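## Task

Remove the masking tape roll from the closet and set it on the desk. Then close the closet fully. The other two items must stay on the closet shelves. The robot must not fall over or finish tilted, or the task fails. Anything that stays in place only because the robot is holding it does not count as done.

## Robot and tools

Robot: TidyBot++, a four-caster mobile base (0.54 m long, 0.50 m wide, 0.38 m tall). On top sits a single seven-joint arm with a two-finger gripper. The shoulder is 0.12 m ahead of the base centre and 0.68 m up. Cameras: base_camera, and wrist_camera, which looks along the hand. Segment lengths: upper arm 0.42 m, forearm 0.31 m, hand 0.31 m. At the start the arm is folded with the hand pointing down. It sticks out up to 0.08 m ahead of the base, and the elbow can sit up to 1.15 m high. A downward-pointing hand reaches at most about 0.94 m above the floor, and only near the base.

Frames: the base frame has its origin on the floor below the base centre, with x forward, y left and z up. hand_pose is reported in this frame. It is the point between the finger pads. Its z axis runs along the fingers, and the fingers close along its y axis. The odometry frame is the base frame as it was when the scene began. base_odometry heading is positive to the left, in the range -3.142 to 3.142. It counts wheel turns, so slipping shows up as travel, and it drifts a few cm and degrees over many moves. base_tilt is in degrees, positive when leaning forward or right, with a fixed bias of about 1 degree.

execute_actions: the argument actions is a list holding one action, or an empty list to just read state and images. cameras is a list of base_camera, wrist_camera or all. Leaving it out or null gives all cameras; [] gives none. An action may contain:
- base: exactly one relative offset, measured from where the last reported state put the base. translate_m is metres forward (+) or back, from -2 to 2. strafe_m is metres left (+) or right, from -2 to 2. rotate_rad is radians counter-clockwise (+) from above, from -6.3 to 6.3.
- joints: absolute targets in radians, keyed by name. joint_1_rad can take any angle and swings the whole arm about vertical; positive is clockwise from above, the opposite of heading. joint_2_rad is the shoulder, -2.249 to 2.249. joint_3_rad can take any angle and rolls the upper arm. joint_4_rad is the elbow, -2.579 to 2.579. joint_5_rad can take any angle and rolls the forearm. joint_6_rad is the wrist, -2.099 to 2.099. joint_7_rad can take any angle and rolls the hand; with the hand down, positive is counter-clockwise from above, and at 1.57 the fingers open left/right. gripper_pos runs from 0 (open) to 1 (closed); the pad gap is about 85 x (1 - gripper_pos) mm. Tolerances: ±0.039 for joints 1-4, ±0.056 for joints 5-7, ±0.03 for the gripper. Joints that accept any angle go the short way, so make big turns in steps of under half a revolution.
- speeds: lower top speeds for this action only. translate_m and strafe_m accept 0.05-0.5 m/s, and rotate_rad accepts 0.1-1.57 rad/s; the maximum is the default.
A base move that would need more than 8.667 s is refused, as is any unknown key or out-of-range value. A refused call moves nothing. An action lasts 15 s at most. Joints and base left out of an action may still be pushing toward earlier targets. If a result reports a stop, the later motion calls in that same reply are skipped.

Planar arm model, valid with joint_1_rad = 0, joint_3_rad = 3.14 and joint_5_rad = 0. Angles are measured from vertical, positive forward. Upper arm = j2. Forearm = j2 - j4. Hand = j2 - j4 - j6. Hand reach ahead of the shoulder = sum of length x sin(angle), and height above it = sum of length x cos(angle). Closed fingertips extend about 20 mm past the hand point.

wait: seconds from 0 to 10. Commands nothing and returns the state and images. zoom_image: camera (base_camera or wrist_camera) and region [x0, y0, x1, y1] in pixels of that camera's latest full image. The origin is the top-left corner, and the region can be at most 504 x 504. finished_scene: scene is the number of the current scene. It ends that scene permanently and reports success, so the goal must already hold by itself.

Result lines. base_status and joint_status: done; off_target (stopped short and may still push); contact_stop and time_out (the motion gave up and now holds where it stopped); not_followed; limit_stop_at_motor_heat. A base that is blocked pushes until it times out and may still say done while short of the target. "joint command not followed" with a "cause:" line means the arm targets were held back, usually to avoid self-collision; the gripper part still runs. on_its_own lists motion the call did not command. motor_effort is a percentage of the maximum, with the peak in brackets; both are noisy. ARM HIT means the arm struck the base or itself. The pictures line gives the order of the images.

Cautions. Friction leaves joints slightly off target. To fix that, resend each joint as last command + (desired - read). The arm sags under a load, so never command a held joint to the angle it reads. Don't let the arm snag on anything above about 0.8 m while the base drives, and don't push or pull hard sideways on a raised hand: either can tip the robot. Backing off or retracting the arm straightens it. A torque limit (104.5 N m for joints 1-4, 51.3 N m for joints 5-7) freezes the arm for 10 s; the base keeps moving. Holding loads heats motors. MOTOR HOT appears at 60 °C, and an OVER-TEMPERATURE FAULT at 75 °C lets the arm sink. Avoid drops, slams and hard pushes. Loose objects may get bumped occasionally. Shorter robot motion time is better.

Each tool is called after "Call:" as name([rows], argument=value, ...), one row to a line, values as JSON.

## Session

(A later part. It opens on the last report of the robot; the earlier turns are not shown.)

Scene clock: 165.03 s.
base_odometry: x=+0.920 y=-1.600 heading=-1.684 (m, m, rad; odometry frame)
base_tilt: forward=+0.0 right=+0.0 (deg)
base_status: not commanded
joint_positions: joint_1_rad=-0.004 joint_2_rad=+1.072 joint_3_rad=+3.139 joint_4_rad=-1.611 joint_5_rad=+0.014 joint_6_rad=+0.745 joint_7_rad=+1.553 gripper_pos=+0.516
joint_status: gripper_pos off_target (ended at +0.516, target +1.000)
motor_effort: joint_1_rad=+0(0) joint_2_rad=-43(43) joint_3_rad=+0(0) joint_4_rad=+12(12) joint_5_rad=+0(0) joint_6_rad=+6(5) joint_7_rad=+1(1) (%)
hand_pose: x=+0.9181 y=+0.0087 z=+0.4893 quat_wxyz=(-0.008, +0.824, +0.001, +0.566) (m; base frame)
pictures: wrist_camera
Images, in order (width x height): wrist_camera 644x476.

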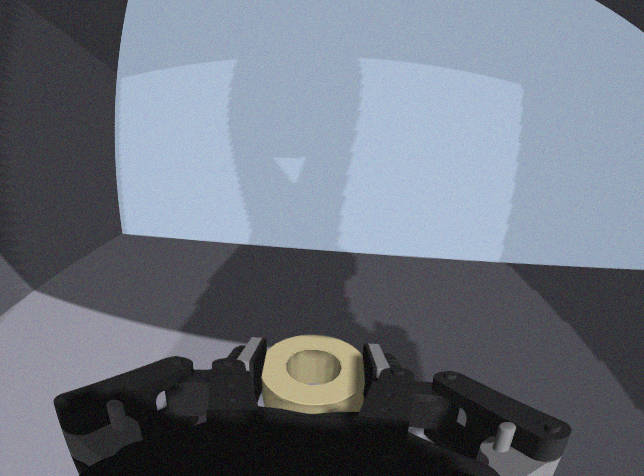

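Call:
execute_actions([
  {"joints":{"joint_2_rad":1.0}},
], cameras=[])

Call:
execute_actions([
  {"base":{"translate_m":-0.75}},
])

Scene clock: 167.10 s.
base_odometry: x=+0.920 y=-1.600 heading=-1.684 (m, m, rad; odometry frame)
base_tilt: forward=+0.0 right=+0.0 (deg)
base_status: not commanded
joint_positions: joint_1_rad=-0.004 joint_2_rad=+0.999 joint_3_rad=+3.139 joint_4_rad=-1.610 joint_5_rad=+0.014 joint_6_rad=+0.745 joint_7_rad=+1.553 gripper_pos=+0.516
joint_status: all done
motor_effort: joint_1_rad=+0(0) joint_2_rad=-44(44) joint_3_rad=-1(0) joint_4_rad=+13(13) joint_5_rad=+0(0) joint_6_rad=+7(6) joint_7_rad=+1(1) (%)
hand_pose: x=+0.9302 y=+0.0087 z=+0.5484 quat_wxyz=(-0.008, +0.803, +0.001, +0.596) (m; base frame)
pictures: none
No camera images: the call's "cameras" was empty. Leave "cameras" out to get every camera's image.

Scene clock: 170.13 s.
base_odometry: x=+1.004 y=-0.855 heading=-1.683 (m, m, rad; odometry frame)
base_tilt: forward=+0.0 right=+0.0 (deg)
base_status: done
joint_positions: joint_1_rad=-0.003 joint_2_rad=+0.999 joint_3_rad=+3.139 joint_4_rad=-1.608 joint_5_rad=+0.014 joint_6_rad=+0.745 joint_7_rad=+1.553 gripper_pos=+0.516
joint_status: not commanded
motor_effort: joint_1_rad=+0(5) joint_2_rad=-43(46) joint_3_rad=+0(3) joint_4_rad=+13(14) joint_5_rad=+0(1) joint_6_rad=+7(6) joint_7_rad=+1(1) (%)
hand_pose: x=+0.9309 y=+0.0082 z=+0.5492 quat_wxyz=(-0.008, +0.802, +0.001, +0.597) (m; base frame)
pictures: base_camera, wrist_camera
Images, in order (width x height): base_camera 644x364, wrist_camera 644x476.

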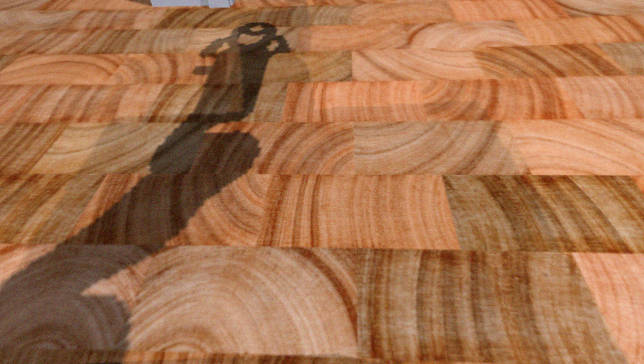

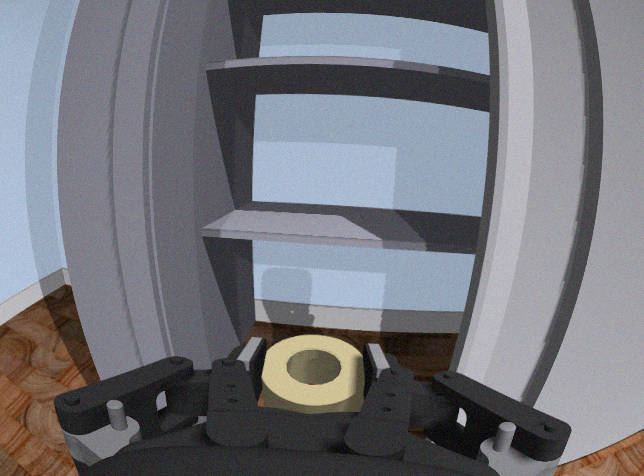

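Call:
execute_actions([
  {"base":{"rotate_rad":-2.74},"joints":{"joint_2_rad":0.3,"joint_4_rad":-1.67,"joint_6_rad":0.05},"speeds":{"rotate_rad":1.2}},
], cameras=["wrist_camera"])

Call:
execute_actions([
  {"base":{"translate_m":1.2}},
])

Scene clock: 175.97 s.
base_odometry: x=+1.004 y=-0.855 heading=+1.860 (m, m, rad; odometry frame)
base_tilt: forward=+0.0 right=+0.0 (deg)
base_status: done
joint_positions: joint_1_rad=+0.004 joint_2_rad=+0.312 joint_3_rad=+3.145 joint_4_rad=-1.650 joint_5_rad=+0.014 joint_6_rad=+0.083 joint_7_rad=+1.553 gripper_pos=+0.516
joint_status: all done
motor_effort: joint_1_rad=+0(6) joint_2_rad=-31(46) joint_3_rad=+0(3) joint_4_rad=+19(19) joint_5_rad=+0(1) joint_6_rad=+6(7) joint_7_rad=+2(1) (%)
hand_pose: x=+0.8354 y=-0.0035 z=+0.8684 quat_wxyz=(+0.001, +0.807, -0.004, +0.590) (m; base frame)
pictures: wrist_camera
Images, in order (width x height): wrist_camera 644x476.

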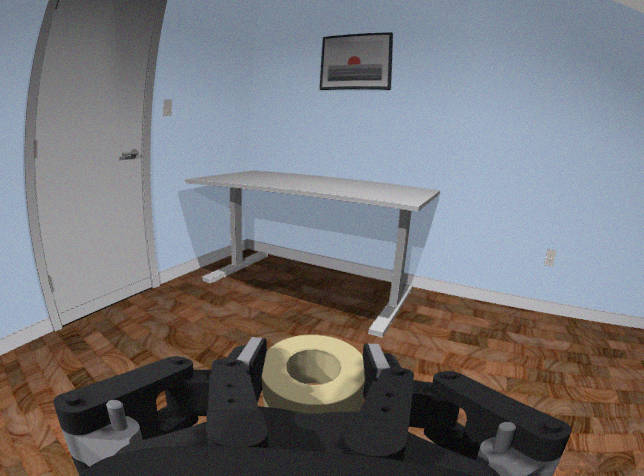

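Scene clock: 179.73 s.
base_odometry: x=+0.663 y=+0.296 heading=+1.859 (m, m, rad; odometry frame)
base_tilt: forward=+0.0 right=+0.0 (deg)
base_status: done
joint_positions: joint_1_rad=+0.004 joint_2_rad=+0.305 joint_3_rad=+3.145 joint_4_rad=-1.654 joint_5_rad=+0.014 joint_6_rad=+0.080 joint_7_rad=+1.553 gripper_pos=+0.516
joint_status: not commanded
motor_effort: joint_1_rad=+0(1) joint_2_rad=-31(34) joint_3_rad=+0(1) joint_4_rad=+20(20) joint_5_rad=+0(0) joint_6_rad=+7(6) joint_7_rad=+1(2) (%)
hand_pose: x=+0.8330 y=-0.0034 z=+0.8698 quat_wxyz=(+0.001, +0.807, -0.004, +0.590) (m; base frame)
pictures: base_camera, wrist_camera
Images, in order (width x height): base_camera 644x364, wrist_camera 644x476.

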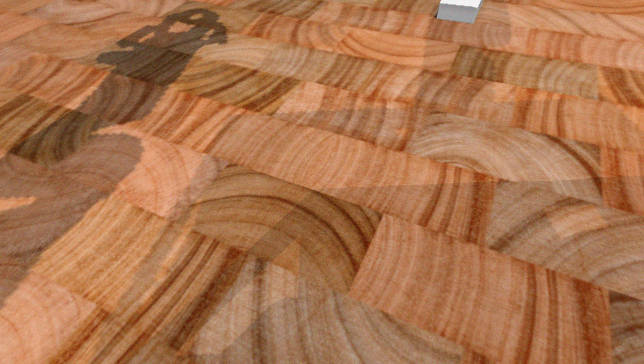

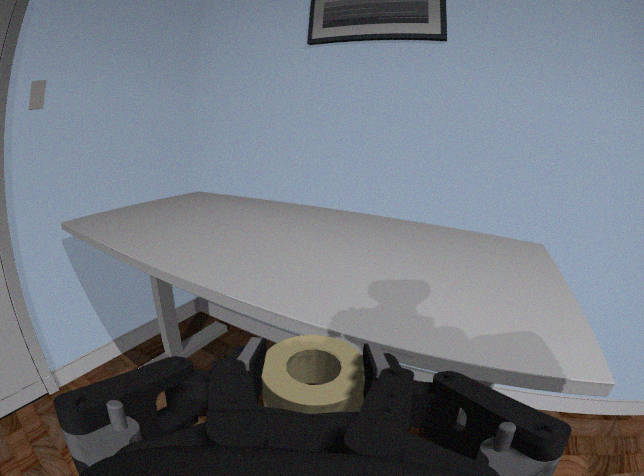

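Call:
execute_actions([
  {"base":{"translate_m":0.4},"joints":{"joint_2_rad":0.38,"joint_6_rad":0.08}},
])

Scene clock: 182.53 s.
base_odometry: x=+0.549 y=+0.680 heading=+1.859 (m, m, rad; odometry frame)
base_tilt: forward=+0.0 right=+0.0 (deg)
base_status: done
joint_positions: joint_1_rad=+0.004 joint_2_rad=+0.384 joint_3_rad=+3.145 joint_4_rad=-1.660 joint_5_rad=+0.014 joint_6_rad=+0.080 joint_7_rad=+1.553 gripper_pos=+0.516
joint_status: all done
motor_effort: joint_1_rad=+0(1) joint_2_rad=-32(36) joint_3_rad=+0(2) joint_4_rad=+18(20) joint_5_rad=+1(1) joint_6_rad=+7(7) joint_7_rad=+1(1) (%)
hand_pose: x=+0.8440 y=-0.0035 z=+0.8090 quat_wxyz=(+0.001, +0.832, -0.004, +0.555) (m; base frame)
pictures: base_camera, wrist_camera
Images, in order (width x height): base_camera 644x364, wrist_camera 644x476.

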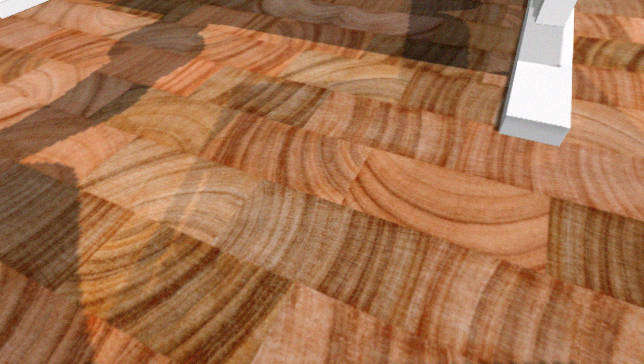

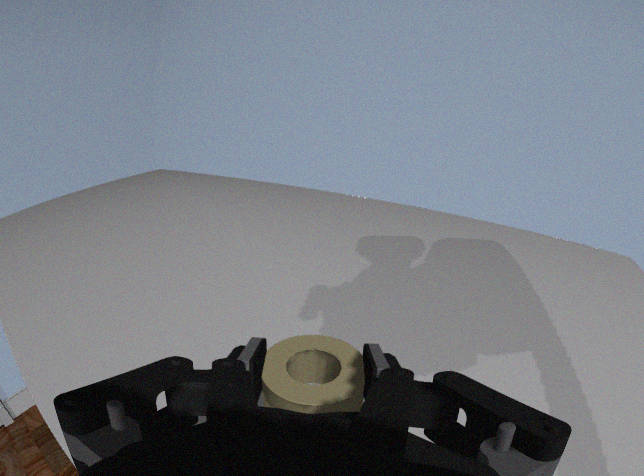

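Call:
execute_actions([
  {"joints":{"joint_2_rad":0.47,"joint_6_rad":0.21}},
], cameras=["wrist_camera"])

Scene clock: 184.37 s.
base_odometry: x=+0.549 y=+0.680 heading=+1.859 (m, m, rad; odometry frame)
base_tilt: forward=+0.0 right=+0.0 (deg)
base_status: not commanded
joint_positions: joint_1_rad=+0.004 joint_2_rad=+0.474 joint_3_rad=+3.145 joint_4_rad=-1.660 joint_5_rad=+0.014 joint_6_rad=+0.177 joint_7_rad=+1.553 gripper_pos=+0.516
joint_status: all done
motor_effort: joint_1_rad=+0(0) joint_2_rad=-35(38) joint_3_rad=+1(0) joint_4_rad=+18(19) joint_5_rad=+0(0) joint_6_rad=+6(6) joint_7_rad=+1(1) (%)
hand_pose: x=+0.8652 y=-0.0031 z=+0.7712 quat_wxyz=(+0.000, +0.830, -0.004, +0.558) (m; base frame)
pictures: wrist_camera
Images, in order (width x height): wrist_camera 644x476.

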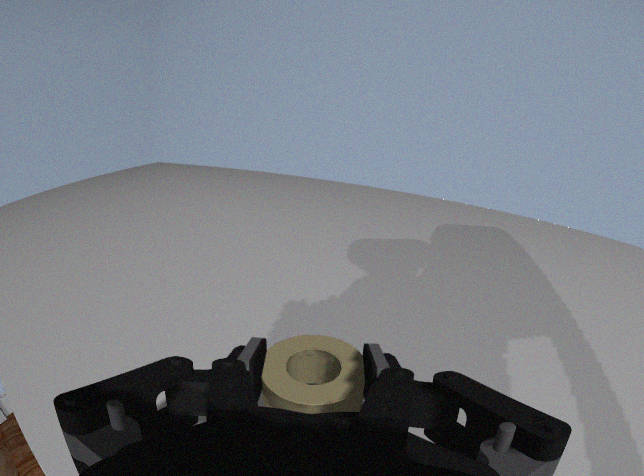

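Call:
execute_actions([
  {"joints":{"joint_2_rad":0.52,"joint_6_rad":0.26}},
], cameras=["wrist_camera"])

Scene clock: 185.70 s.
base_odometry: x=+0.549 y=+0.680 heading=+1.859 (m, m, rad; odometry frame)
base_tilt: forward=+0.0 right=+0.0 (deg)
base_status: not commanded
joint_positions: joint_1_rad=+0.004 joint_2_rad=+0.519 joint_3_rad=+3.145 joint_4_rad=-1.660 joint_5_rad=+0.014 joint_6_rad=+0.227 joint_7_rad=+1.553 gripper_pos=+0.516
joint_status: all done
motor_effort: joint_1_rad=+0(0) joint_2_rad=-36(38) joint_3_rad=+0(0) joint_4_rad=+18(19) joint_5_rad=+0(1) joint_6_rad=+6(7) joint_7_rad=+1(1) (%)
hand_pose: x=+0.8746 y=-0.0030 z=+0.7519 quat_wxyz=(+0.000, +0.828, -0.003, +0.560) (m; base frame)
pictures: wrist_camera
Images, in order (width x height): wrist_camera 644x476.

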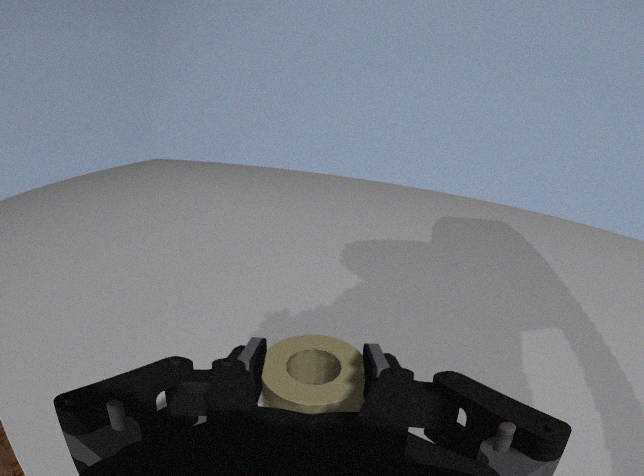

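Call:
execute_actions([
  {"joints":{"joint_2_rad":0.56,"joint_6_rad":0.30}},
], cameras=["wrist_camera"])

Scene clock: 187.03 s.
base_odometry: x=+0.549 y=+0.680 heading=+1.859 (m, m, rad; odometry frame)
base_tilt: forward=+0.0 right=+0.0 (deg)
base_status: not commanded
joint_positions: joint_1_rad=+0.004 joint_2_rad=+0.539 joint_3_rad=+3.145 joint_4_rad=-1.660 joint_5_rad=+0.014 joint_6_rad=+0.277 joint_7_rad=+1.553 gripper_pos=+0.516
joint_status: all done
motor_effort: joint_1_rad=+0(0) joint_2_rad=-34(36) joint_3_rad=+0(0) joint_4_rad=+16(17) joint_5_rad=+0(1) joint_6_rad=+4(6) joint_7_rad=+1(1) (%)
hand_pose: x=+0.8816 y=-0.0028 z=+0.7508 quat_wxyz=(+0.000, +0.820, -0.003, +0.573) (m; base frame)
pictures: wrist_camera
Images, in order (width x height): wrist_camera 644x476.

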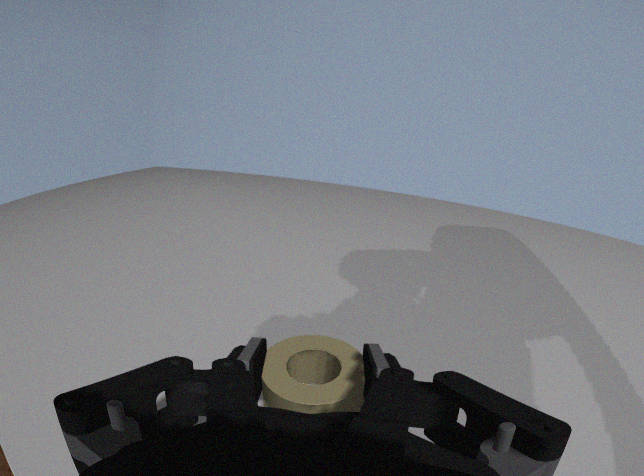

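Contact. Release and retreat.

Call:
execute_actions([
  {"joints":{"gripper_pos":0,"joint_2_rad":0.53}},
], cameras=[])

Call:
execute_actions([
  {"base":{"translate_m":-0.1},"joints":{"joint_2_rad":0.5},"speeds":{"translate_m":0.2}},
], cameras=["wrist_camera"])

Scene clock: 188.77 s.
base_odometry: x=+0.549 y=+0.680 heading=+1.859 (m, m, rad; odometry frame)
base_tilt: forward=+0.0 right=+0.0 (deg)
base_status: not commanded
joint_positions: joint_1_rad=+0.004 joint_2_rad=+0.535 joint_3_rad=+3.145 joint_4_rad=-1.660 joint_5_rad=+0.014 joint_6_rad=+0.277 joint_7_rad=+1.553 gripper_pos=+0.000
joint_status: all done
motor_effort: joint_1_rad=+0(0) joint_2_rad=-36(38) joint_3_rad=+0(0) joint_4_rad=+18(17) joint_5_rad=+1(0) joint_6_rad=+6(7) joint_7_rad=+1(1) (%)
hand_pose: x=+0.8813 y=-0.0028 z=+0.7539 quat_wxyz=(+0.000, +0.819, -0.003, +0.574) (m; base frame)
pictures: none
No camera images: the call's "cameras" was empty. Leave "cameras" out to get every camera's image.

Scene clock: 190.00 s.
base_odometry: x=+0.578 y=+0.584 heading=+1.859 (m, m, rad; odometry frame)
base_tilt: forward=+0.0 right=+0.0 (deg)
base_status: done
joint_positions: joint_1_rad=+0.004 joint_2_rad=+0.503 joint_3_rad=+3.145 joint_4_rad=-1.660 joint_5_rad=+0.014 joint_6_rad=+0.277 joint_7_rad=+1.553 gripper_pos=+0.000
joint_status: all done
motor_effort: joint_1_rad=+0(2) joint_2_rad=-34(39) joint_3_rad=+0(1) joint_4_rad=+18(18) joint_5_rad=+1(0) joint_6_rad=+5(7) joint_7_rad=+1(2) (%)
hand_pose: x=+0.8785 y=-0.0028 z=+0.7779 quat_wxyz=(+0.000, +0.810, -0.003, +0.587) (m; base frame)
pictures: wrist_camera
Images, in order (width x height): wrist_camera 644x476.

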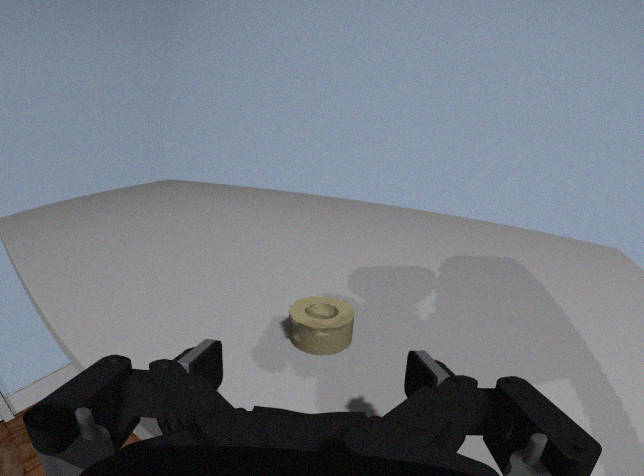

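Call:
execute_actions([
  {"base":{"translate_m":-1.0},"joints":{"joint_1_rad":0,"joint_2_rad":0,"joint_3_rad":3.14,"joint_4_rad":-1.72,"joint_6_rad":0.13,"joint_7_rad":0,"gripper_pos":1}},
], cameras=[])

Call:
execute_actions([
  {"base":{"rotate_rad":2.739}},
], cameras=[])

Call:
execute_actions([
  {"base":{"translate_m":0.65}},
])

Scene clock: 195.47 s.
base_odometry: x=+0.862 y=-0.375 heading=+1.859 (m, m, rad; odometry frame)
base_tilt: forward=+0.0 right=+0.0 (deg)
base_status: done
joint_positions: joint_1_rad=+0.004 joint_2_rad=-0.005 joint_3_rad=+3.145 joint_4_rad=-1.702 joint_5_rad=+0.014 joint_6_rad=+0.161 joint_7_rad=+0.013 gripper_pos=+0.999
joint_status: all done
motor_effort: joint_1_rad=+0(1) joint_2_rad=-21(39) joint_3_rad=+0(1) joint_4_rad=+21(21) joint_5_rad=+1(1) joint_6_rad=+6(7) joint_7_rad=+1(1) (%)
hand_pose: x=+0.7401 y=-0.0027 z=+1.0736 quat_wxyz=(-0.500, +0.497, -0.486, +0.517) (m; base frame)
pictures: none
No camera images: the call's "cameras" was empty. Leave "cameras" out to get every camera's image.

Scene clock: 198.50 s.
base_odometry: x=+0.862 y=-0.375 heading=-1.685 (m, m, rad; odometry frame)
base_tilt: forward=+0.0 right=+0.0 (deg)
base_status: done
joint_positions: joint_1_rad=-0.002 joint_2_rad=+0.007 joint_3_rad=+3.139 joint_4_rad=-1.702 joint_5_rad=+0.014 joint_6_rad=+0.161 joint_7_rad=+0.013 gripper_pos=+0.999
joint_status: not commanded
motor_effort: joint_1_rad=+0(3) joint_2_rad=-21(25) joint_3_rad=+0(2) joint_4_rad=+20(21) joint_5_rad=+1(1) joint_6_rad=+7(6) joint_7_rad=+1(1) (%)
hand_pose: x=+0.7443 y=+0.0051 z=+1.0666 quat_wxyz=(-0.501, +0.503, -0.486, +0.511) (m; base frame)
pictures: none
No camera images: the call's "cameras" was empty. Leave "cameras" out to get every camera's image.

Scene clock: 201.17 s.
base_odometry: x=+0.789 y=-1.021 heading=-1.685 (m, m, rad; odometry frame)
base_tilt: forward=+0.0 right=+0.0 (deg)
base_status: done
joint_positions: joint_1_rad=-0.002 joint_2_rad=+0.003 joint_3_rad=+3.139 joint_4_rad=-1.704 joint_5_rad=+0.014 joint_6_rad=+0.160 joint_7_rad=+0.013 gripper_pos=+0.999
joint_status: not commanded
motor_effort: joint_1_rad=+0(0) joint_2_rad=-21(25) joint_3_rad=+0(0) joint_4_rad=+21(22) joint_5_rad=+1(1) joint_6_rad=+6(8) joint_7_rad=+1(2) (%)
hand_pose: x=+0.7428 y=+0.0051 z=+1.0677 quat_wxyz=(-0.501, +0.502, -0.485, +0.511) (m; base frame)
pictures: base_camera, wrist_camera
Images, in order (width x height): base_camera 644x364, wrist_camera 644x476.

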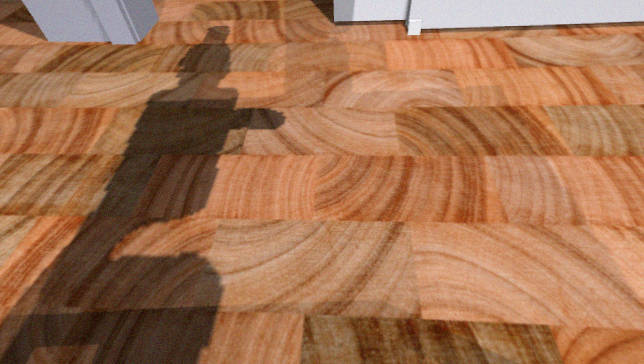

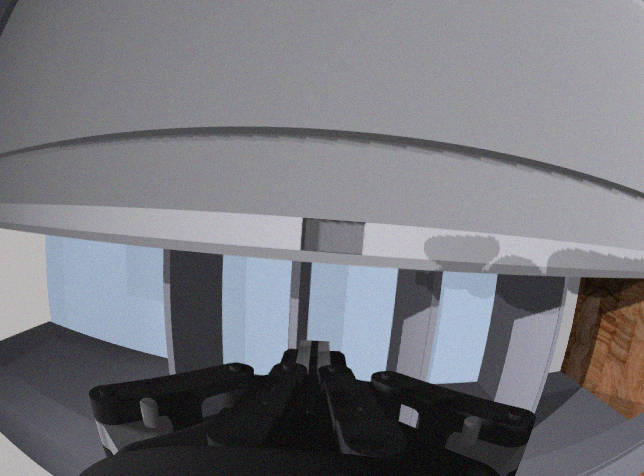

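Call:
execute_actions([
  {"base":{"strafe_m":-0.075},"joints":{"joint_4_rad":-1.73},"speeds":{"strafe_m":0.2}},
], cameras=[])

Call:
execute_actions([
  {"base":{"translate_m":0.17},"speeds":{"translate_m":0.2}},
], cameras=["wrist_camera"])

Scene clock: 203.43 s.
base_odometry: x=+0.714 y=-1.013 heading=-1.684 (m, m, rad; odometry frame)
base_tilt: forward=+0.0 right=+0.0 (deg)
base_status: done
joint_positions: joint_1_rad=+0.003 joint_2_rad=+0.003 joint_3_rad=+3.142 joint_4_rad=-1.712 joint_5_rad=+0.014 joint_6_rad=+0.160 joint_7_rad=+0.013 gripper_pos=+0.999
joint_status: all done
motor_effort: joint_1_rad=+0(3) joint_2_rad=-21(22) joint_3_rad=+0(3) joint_4_rad=+20(21) joint_5_rad=+1(1) joint_6_rad=+6(6) joint_7_rad=+2(1) (%)
hand_pose: x=+0.7426 y=-0.0005 z=+1.0624 quat_wxyz=(-0.497, +0.502, -0.490, +0.511) (m; base frame)
pictures: none
No camera images: the call's "cameras" was empty. Leave "cameras" out to get every camera's image.

Scene clock: 205.03 s.
base_odometry: x=+0.695 y=-1.182 heading=-1.685 (m, m, rad; odometry frame)
base_tilt: forward=+0.0 right=+0.0 (deg)
base_status: done
joint_positions: joint_1_rad=+0.003 joint_2_rad=+0.003 joint_3_rad=+3.142 joint_4_rad=-1.713 joint_5_rad=+0.014 joint_6_rad=+0.160 joint_7_rad=+0.013 gripper_pos=+0.999
joint_status: not commanded
motor_effort: joint_1_rad=+0(0) joint_2_rad=-21(23) joint_3_rad=+1(1) joint_4_rad=+21(22) joint_5_rad=+1(1) joint_6_rad=+6(6) joint_7_rad=+1(1) (%)
hand_pose: x=+0.7426 y=-0.0005 z=+1.0618 quat_wxyz=(-0.496, +0.503, -0.490, +0.511) (m; base frame)
pictures: wrist_camera
Images, in order (width x height): wrist_camera 644x476.

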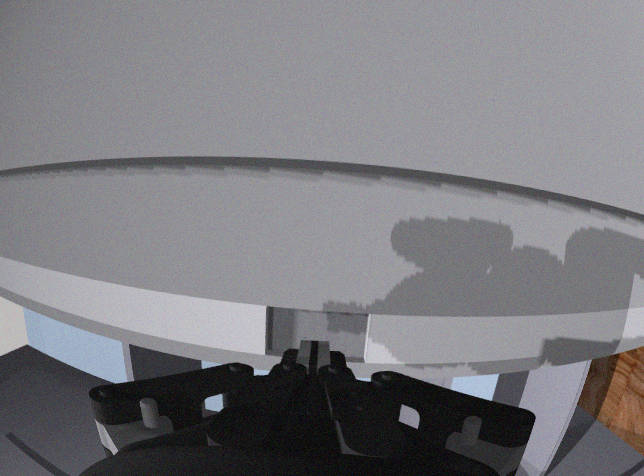

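Call:
execute_actions([
  {"base":{"strafe_m":0.016},"speeds":{"strafe_m":0.06}},
], cameras=[])

Call:
execute_actions([
  {"base":{"translate_m":0.06},"speeds":{"translate_m":0.1}},
], cameras=["wrist_camera"])

Scene clock: 206.47 s.
base_odometry: x=+0.711 y=-1.184 heading=-1.685 (m, m, rad; odometry frame)
base_tilt: forward=+0.0 right=+0.0 (deg)
base_status: done
joint_positions: joint_1_rad=+0.001 joint_2_rad=+0.003 joint_3_rad=+3.142 joint_4_rad=-1.713 joint_5_rad=+0.014 joint_6_rad=+0.160 joint_7_rad=+0.013 gripper_pos=+0.999
joint_status: not commanded
motor_effort: joint_1_rad=+0(2) joint_2_rad=-21(22) joint_3_rad=+0(2) joint_4_rad=+20(20) joint_5_rad=+0(1) joint_6_rad=+6(5) joint_7_rad=+1(1) (%)
hand_pose: x=+0.7426 y=+0.0012 z=+1.0618 quat_wxyz=(-0.497, +0.503, -0.489, +0.510) (m; base frame)
pictures: none
No camera images: the call's "cameras" was empty. Leave "cameras" out to get every camera's image.

Scene clock: 207.63 s.
base_odometry: x=+0.704 y=-1.244 heading=-1.685 (m, m, rad; odometry frame)
base_tilt: forward=+0.0 right=+0.0 (deg)
base_status: done
joint_positions: joint_1_rad=+0.001 joint_2_rad=+0.003 joint_3_rad=+3.142 joint_4_rad=-1.713 joint_5_rad=+0.014 joint_6_rad=+0.160 joint_7_rad=+0.013 gripper_pos=+0.999
joint_status: not commanded
motor_effort: joint_1_rad=+0(1) joint_2_rad=-21(24) joint_3_rad=+1(2) joint_4_rad=+21(20) joint_5_rad=+1(1) joint_6_rad=+7(6) joint_7_rad=+1(1) (%)
hand_pose: x=+0.7424 y=+0.0012 z=+1.0616 quat_wxyz=(-0.497, +0.503, -0.489, +0.510) (m; base frame)
pictures: wrist_camera
Images, in order (width x height): wrist_camera 644x476.

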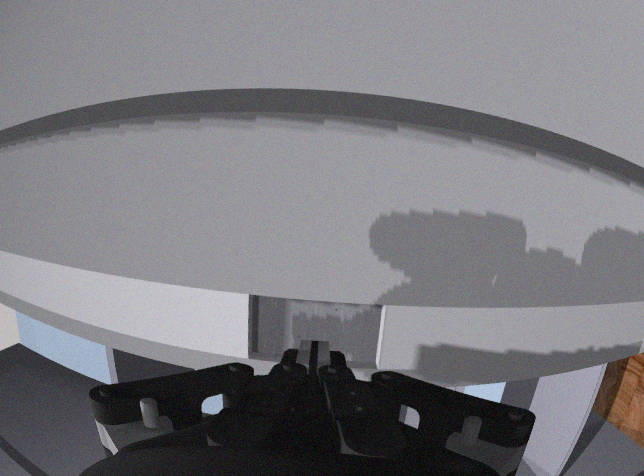

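Call:
execute_actions([
  {"base":{"strafe_m":-0.005},"speeds":{"strafe_m":0.05}},
], cameras=[])

Call:
execute_actions([
  {"base":{"translate_m":0.058},"speeds":{"translate_m":0.06}},
], cameras=["wrist_camera"])

Scene clock: 211.23 s.
base_odometry: x=+0.699 y=-1.243 heading=-1.684 (m, m, rad; odometry frame)
base_tilt: forward=+0.0 right=+0.0 (deg)
base_status: done
joint_positions: joint_1_rad=+0.001 joint_2_rad=+0.003 joint_3_rad=+3.142 joint_4_rad=-1.713 joint_5_rad=+0.014 joint_6_rad=+0.160 joint_7_rad=+0.013 gripper_pos=+0.999
joint_status: not commanded
motor_effort: joint_1_rad=-1(3) joint_2_rad=-21(22) joint_3_rad=+0(3) joint_4_rad=+20(20) joint_5_rad=+0(1) joint_6_rad=+6(7) joint_7_rad=+1(1) (%)
hand_pose: x=+0.7424 y=+0.0014 z=+1.0616 quat_wxyz=(-0.497, +0.503, -0.489, +0.510) (m; base frame)
pictures: none
No camera images: the call's "cameras" was empty. Leave "cameras" out to get every camera's image.

Scene clock: 212.70 s.
base_odometry: x=+0.692 y=-1.301 heading=-1.684 (m, m, rad; odometry frame)
base_tilt: forward=+0.0 right=+0.0 (deg)
base_status: done
joint_positions: joint_1_rad=+0.001 joint_2_rad=-0.031 joint_3_rad=+3.142 joint_4_rad=-1.736 joint_5_rad=+0.014 joint_6_rad=+0.147 joint_7_rad=+0.013 gripper_pos=+0.999
joint_status: not commanded
motor_effort: joint_1_rad=+1(1) joint_2_rad=-14(22) joint_3_rad=+2(2) joint_4_rad=+23(26) joint_5_rad=+0(1) joint_6_rad=+7(9) joint_7_rad=+0(2) (%)
hand_pose: x=+0.7288 y=+0.0014 z=+1.0644 quat_wxyz=(-0.497, +0.504, -0.490, +0.510) (m; base frame)
pictures: wrist_camera
Images, in order (width x height): wrist_camera 644x476.

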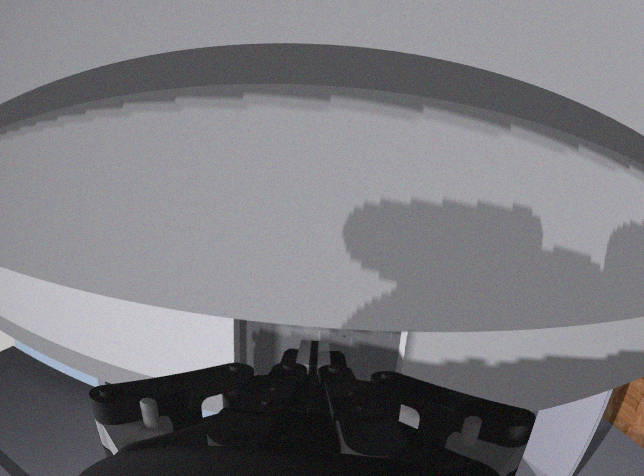

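Call:
execute_actions([
  {"base":{"strafe_m":0.2},"speeds":{"strafe_m":0.1}},
])

Scene clock: 215.87 s.
base_odometry: x=+0.891 y=-1.324 heading=-1.684 (m, m, rad; odometry frame)
base_tilt: forward=+0.0 right=+0.0 (deg)
base_status: done
joint_positions: joint_1_rad=+0.016 joint_2_rad=-0.013 joint_3_rad=+3.158 joint_4_rad=-1.735 joint_5_rad=+0.014 joint_6_rad=+0.147 joint_7_rad=+0.013 gripper_pos=+0.999
joint_status: not commanded
motor_effort: joint_1_rad=-1(8) joint_2_rad=-20(20) joint_3_rad=-1(8) joint_4_rad=+20(24) joint_5_rad=+1(2) joint_6_rad=+6(7) joint_7_rad=+1(1) (%)
hand_pose: x=+0.7354 y=-0.0181 z=+1.0543 quat_wxyz=(-0.485, +0.500, -0.502, +0.513) (m; base frame)
pictures: base_camera, wrist_camera
Images, in order (width x height): base_camera 644x364, wrist_camera 644x476.

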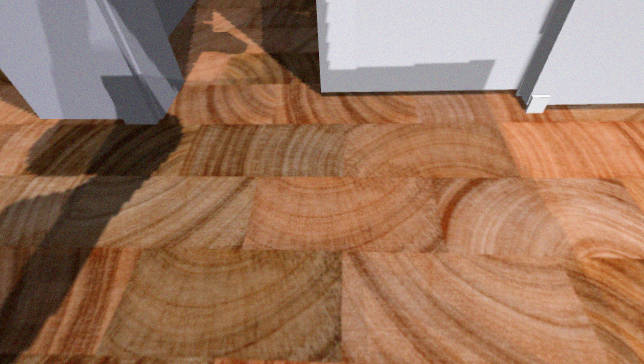

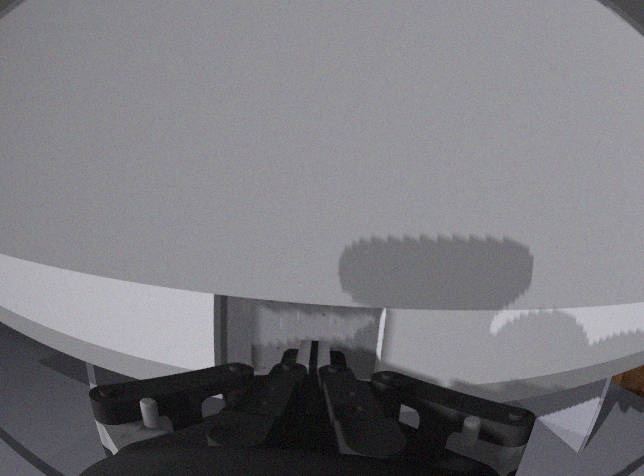

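Call:
execute_actions([
  {"base":{"translate_m":0.016},"speeds":{"translate_m":0.05}},
], cameras=[])

Call:
execute_actions([
  {"base":{"strafe_m":0.2},"speeds":{"strafe_m":0.1}},
])

Scene clock: 217.27 s.
base_odometry: x=+0.889 y=-1.339 heading=-1.684 (m, m, rad; odometry frame)
base_tilt: forward=+0.0 right=+0.0 (deg)
base_status: done
joint_positions: joint_1_rad=+0.017 joint_2_rad=-0.037 joint_3_rad=+3.158 joint_4_rad=-1.751 joint_5_rad=+0.014 joint_6_rad=+0.139 joint_7_rad=+0.013 gripper_pos=+0.999
joint_status: not commanded
motor_effort: joint_1_rad=-3(5) joint_2_rad=-14(20) joint_3_rad=-2(4) joint_4_rad=+26(27) joint_5_rad=+1(1) joint_6_rad=+10(11) joint_7_rad=+1(1) (%)
hand_pose: x=+0.7258 y=-0.0184 z=+1.0561 quat_wxyz=(-0.484, +0.500, -0.502, +0.513) (m; base frame)
pictures: none
No camera images: the call's "cameras" was empty. Leave "cameras" out to get every camera's image.

Scene clock: 219.93 s.
base_odometry: x=+1.088 y=-1.362 heading=-1.685 (m, m, rad; odometry frame)
base_tilt: forward=+0.0 right=+0.0 (deg)
base_status: done
joint_positions: joint_1_rad=+0.016 joint_2_rad=-0.014 joint_3_rad=+3.159 joint_4_rad=-1.742 joint_5_rad=+0.014 joint_6_rad=+0.139 joint_7_rad=+0.013 gripper_pos=+0.999
joint_status: not commanded
motor_effort: joint_1_rad=-1(9) joint_2_rad=-21(20) joint_3_rad=-1(9) joint_4_rad=+19(26) joint_5_rad=+1(2) joint_6_rad=+7(10) joint_7_rad=+1(1) (%)
hand_pose: x=+0.7349 y=-0.0188 z=+1.0471 quat_wxyz=(-0.480, +0.504, -0.506, +0.509) (m; base frame)
pictures: base_camera, wrist_camera
Images, in order (width x height): base_camera 644x364, wrist_camera 644x476.

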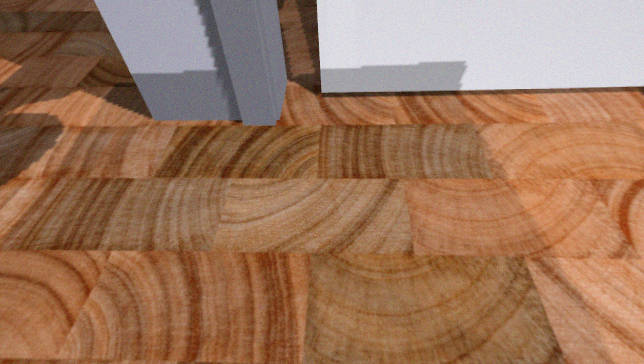

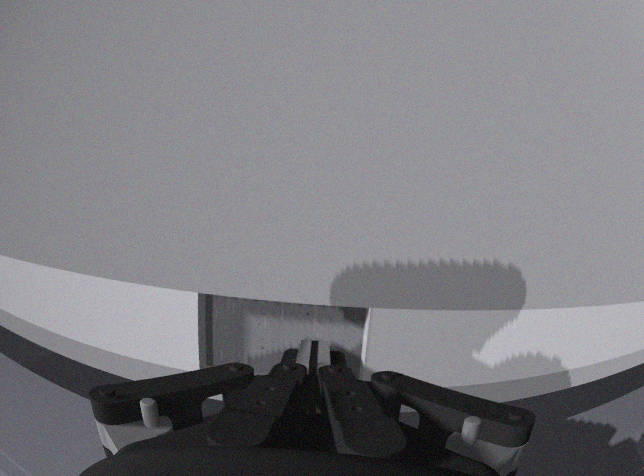

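Call:
execute_actions([
  {"base":{"translate_m":0.008},"speeds":{"translate_m":0.05}},
], cameras=[])

Call:
execute_actions([
  {"base":{"strafe_m":0.085},"speeds":{"strafe_m":0.06}},
])

Scene clock: 235.87 s.
base_odometry: x=+1.087 y=-1.370 heading=-1.685 (m, m, rad; odometry frame)
base_tilt: forward=-0.1 right=+0.0 (deg)
base_status: done
joint_positions: joint_1_rad=+0.016 joint_2_rad=-0.024 joint_3_rad=+3.159 joint_4_rad=-1.751 joint_5_rad=+0.014 joint_6_rad=+0.118 joint_7_rad=+0.013 gripper_pos=+0.999
joint_status: not commanded
motor_effort: joint_1_rad=-2(4) joint_2_rad=-12(20) joint_3_rad=-1(4) joint_4_rad=+31(30) joint_5_rad=+1(1) joint_6_rad=+14(13) joint_7_rad=+1(1) (%)
hand_pose: x=+0.7305 y=-0.0189 z=+1.0411 quat_wxyz=(-0.475, +0.508, -0.511, +0.504) (m; base frame)
pictures: none
No camera images: the call's "cameras" was empty. Leave "cameras" out to get every camera's image.

Scene clock: 237.77 s.
base_odometry: x=+1.172 y=-1.380 heading=-1.685 (m, m, rad; odometry frame)
base_tilt: forward=+0.0 right=+0.0 (deg)
base_status: done
joint_positions: joint_1_rad=+0.031 joint_2_rad=-0.014 joint_3_rad=+3.171 joint_4_rad=-1.743 joint_5_rad=+0.014 joint_6_rad=+0.118 joint_7_rad=+0.013 gripper_pos=+0.999
joint_status: not commanded
motor_effort: joint_1_rad=-4(8) joint_2_rad=-19(20) joint_3_rad=-4(8) joint_4_rad=+21(31) joint_5_rad=+1(2) joint_6_rad=+6(14) joint_7_rad=+1(2) (%)
hand_pose: x=+0.7340 y=-0.0354 z=+1.0401 quat_wxyz=(-0.468, +0.502, -0.518, +0.510) (m; base frame)
pictures: base_camera, wrist_camera
Images, in order (width x height): base_camera 644x364, wrist_camera 644x476.

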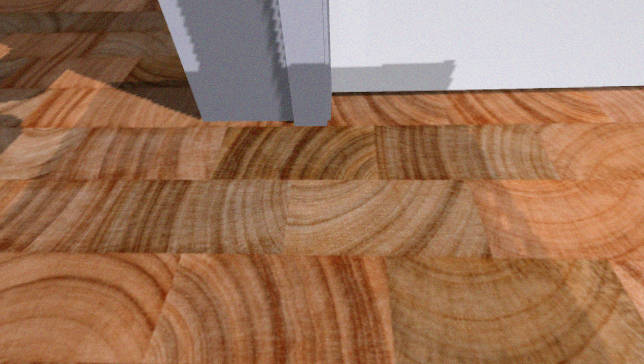

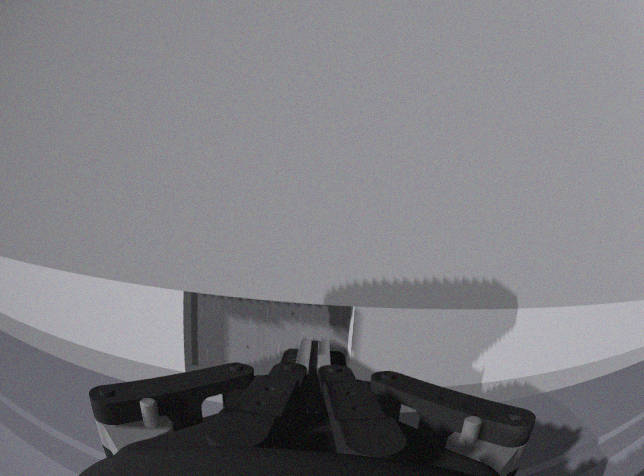

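Call:
execute_actions([
  {"joints":{"joint_1_rad":-0.05,"joint_3_rad":3.11}},
])

Scene clock: 239.20 s.
base_odometry: x=+1.172 y=-1.380 heading=-1.685 (m, m, rad; odometry frame)
base_tilt: forward=+0.0 right=+0.0 (deg)
base_status: not commanded
joint_positions: joint_1_rad=+0.028 joint_2_rad=-0.014 joint_3_rad=+3.172 joint_4_rad=-1.743 joint_5_rad=+0.014 joint_6_rad=+0.118 joint_7_rad=+0.013 gripper_pos=+0.999
joint_status: joint_1_rad off_target (ended at +0.028, target -0.050); joint_3_rad off_target (ended at +3.172, target +3.110)
motor_effort: joint_1_rad=-13(13) joint_2_rad=-18(19) joint_3_rad=-12(13) joint_4_rad=+21(21) joint_5_rad=+2(2) joint_6_rad=+7(7) joint_7_rad=+2(2) (%)
hand_pose: x=+0.7340 y=-0.0343 z=+1.0401 quat_wxyz=(-0.469, +0.502, -0.518, +0.510) (m; base frame)
pictures: base_camera, wrist_camera
Images, in order (width x height): base_camera 644x364, wrist_camera 644x476.

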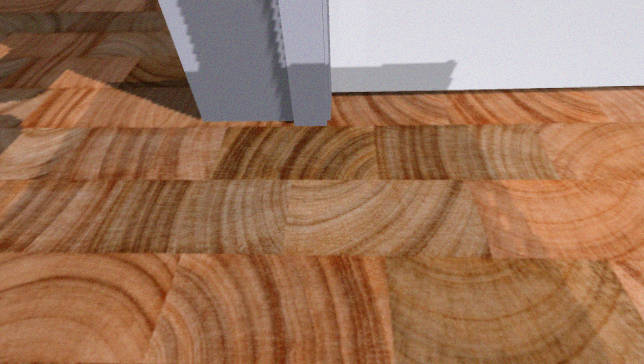

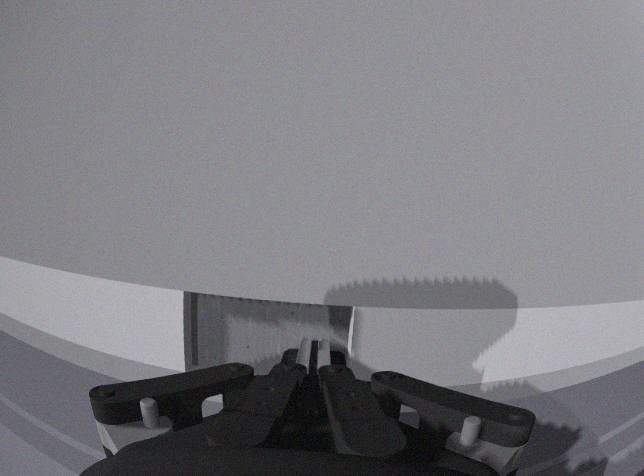

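Call:
execute_actions([
  {"base":{"translate_m":-0.35},"joints":{"joint_1_rad":0.04,"joint_3_rad":3.17,"joint_7_rad":0.0}},
])

Scene clock: 242.00 s.
base_odometry: x=+1.212 y=-1.032 heading=-1.685 (m, m, rad; odometry frame)
base_tilt: forward=+0.0 right=+0.0 (deg)
base_status: done
joint_positions: joint_1_rad=+0.029 joint_2_rad=-0.005 joint_3_rad=+3.165 joint_4_rad=-1.740 joint_5_rad=+0.014 joint_6_rad=+0.118 joint_7_rad=+0.013 gripper_pos=+0.999
joint_status: all done
motor_effort: joint_1_rad=+0(12) joint_2_rad=-21(24) joint_3_rad=+1(12) joint_4_rad=+20(22) joint_5_rad=+1(2) joint_6_rad=+6(7) joint_7_rad=+1(1) (%)
hand_pose: x=+0.7374 y=-0.0308 z=+1.0370 quat_wxyz=(-0.469, +0.505, -0.518, +0.507) (m; base frame)
pictures: base_camera, wrist_camera
Images, in order (width x height): base_camera 644x364, wrist_camera 644x476.

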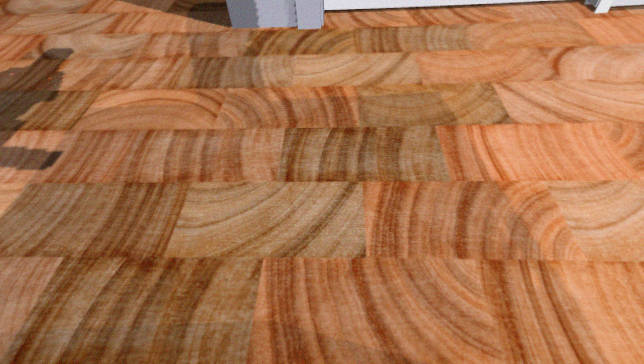

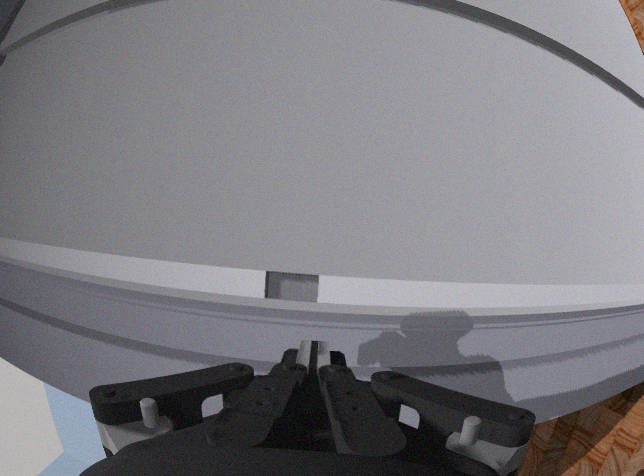

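Call:
execute_actions([
  {"base":{"strafe_m":-0.8},"joints":{"joint_7_rad":1.57}},
])

Scene clock: 245.70 s.
base_odometry: x=+0.417 y=-0.940 heading=-1.685 (m, m, rad; odometry frame)
base_tilt: forward=+0.0 right=+0.0 (deg)
base_status: done
joint_positions: joint_1_rad=+0.037 joint_2_rad=-0.005 joint_3_rad=+3.166 joint_4_rad=-1.740 joint_5_rad=+0.014 joint_6_rad=+0.118 joint_7_rad=+1.570 gripper_pos=+0.999
joint_status: all done
motor_effort: joint_1_rad=+0(3) joint_2_rad=-21(21) joint_3_rad=+0(3) joint_4_rad=+20(20) joint_5_rad=+0(1) joint_6_rad=+7(6) joint_7_rad=+1(1) (%)
hand_pose: x=+0.7371 y=-0.0366 z=+1.0370 quat_wxyz=(+0.025, +0.723, -0.017, +0.690) (m; base frame)
pictures: base_camera, wrist_camera
Images, in order (width x height): base_camera 644x364, wrist_camera 644x476.

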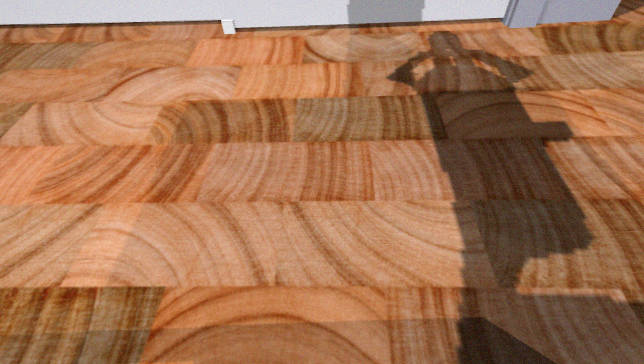

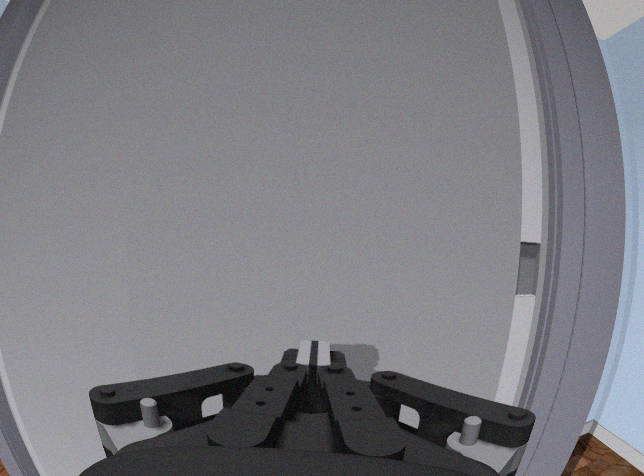

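No gap visible.

Call:
finished_scene(scene=1)

The scene is finished: the task was done.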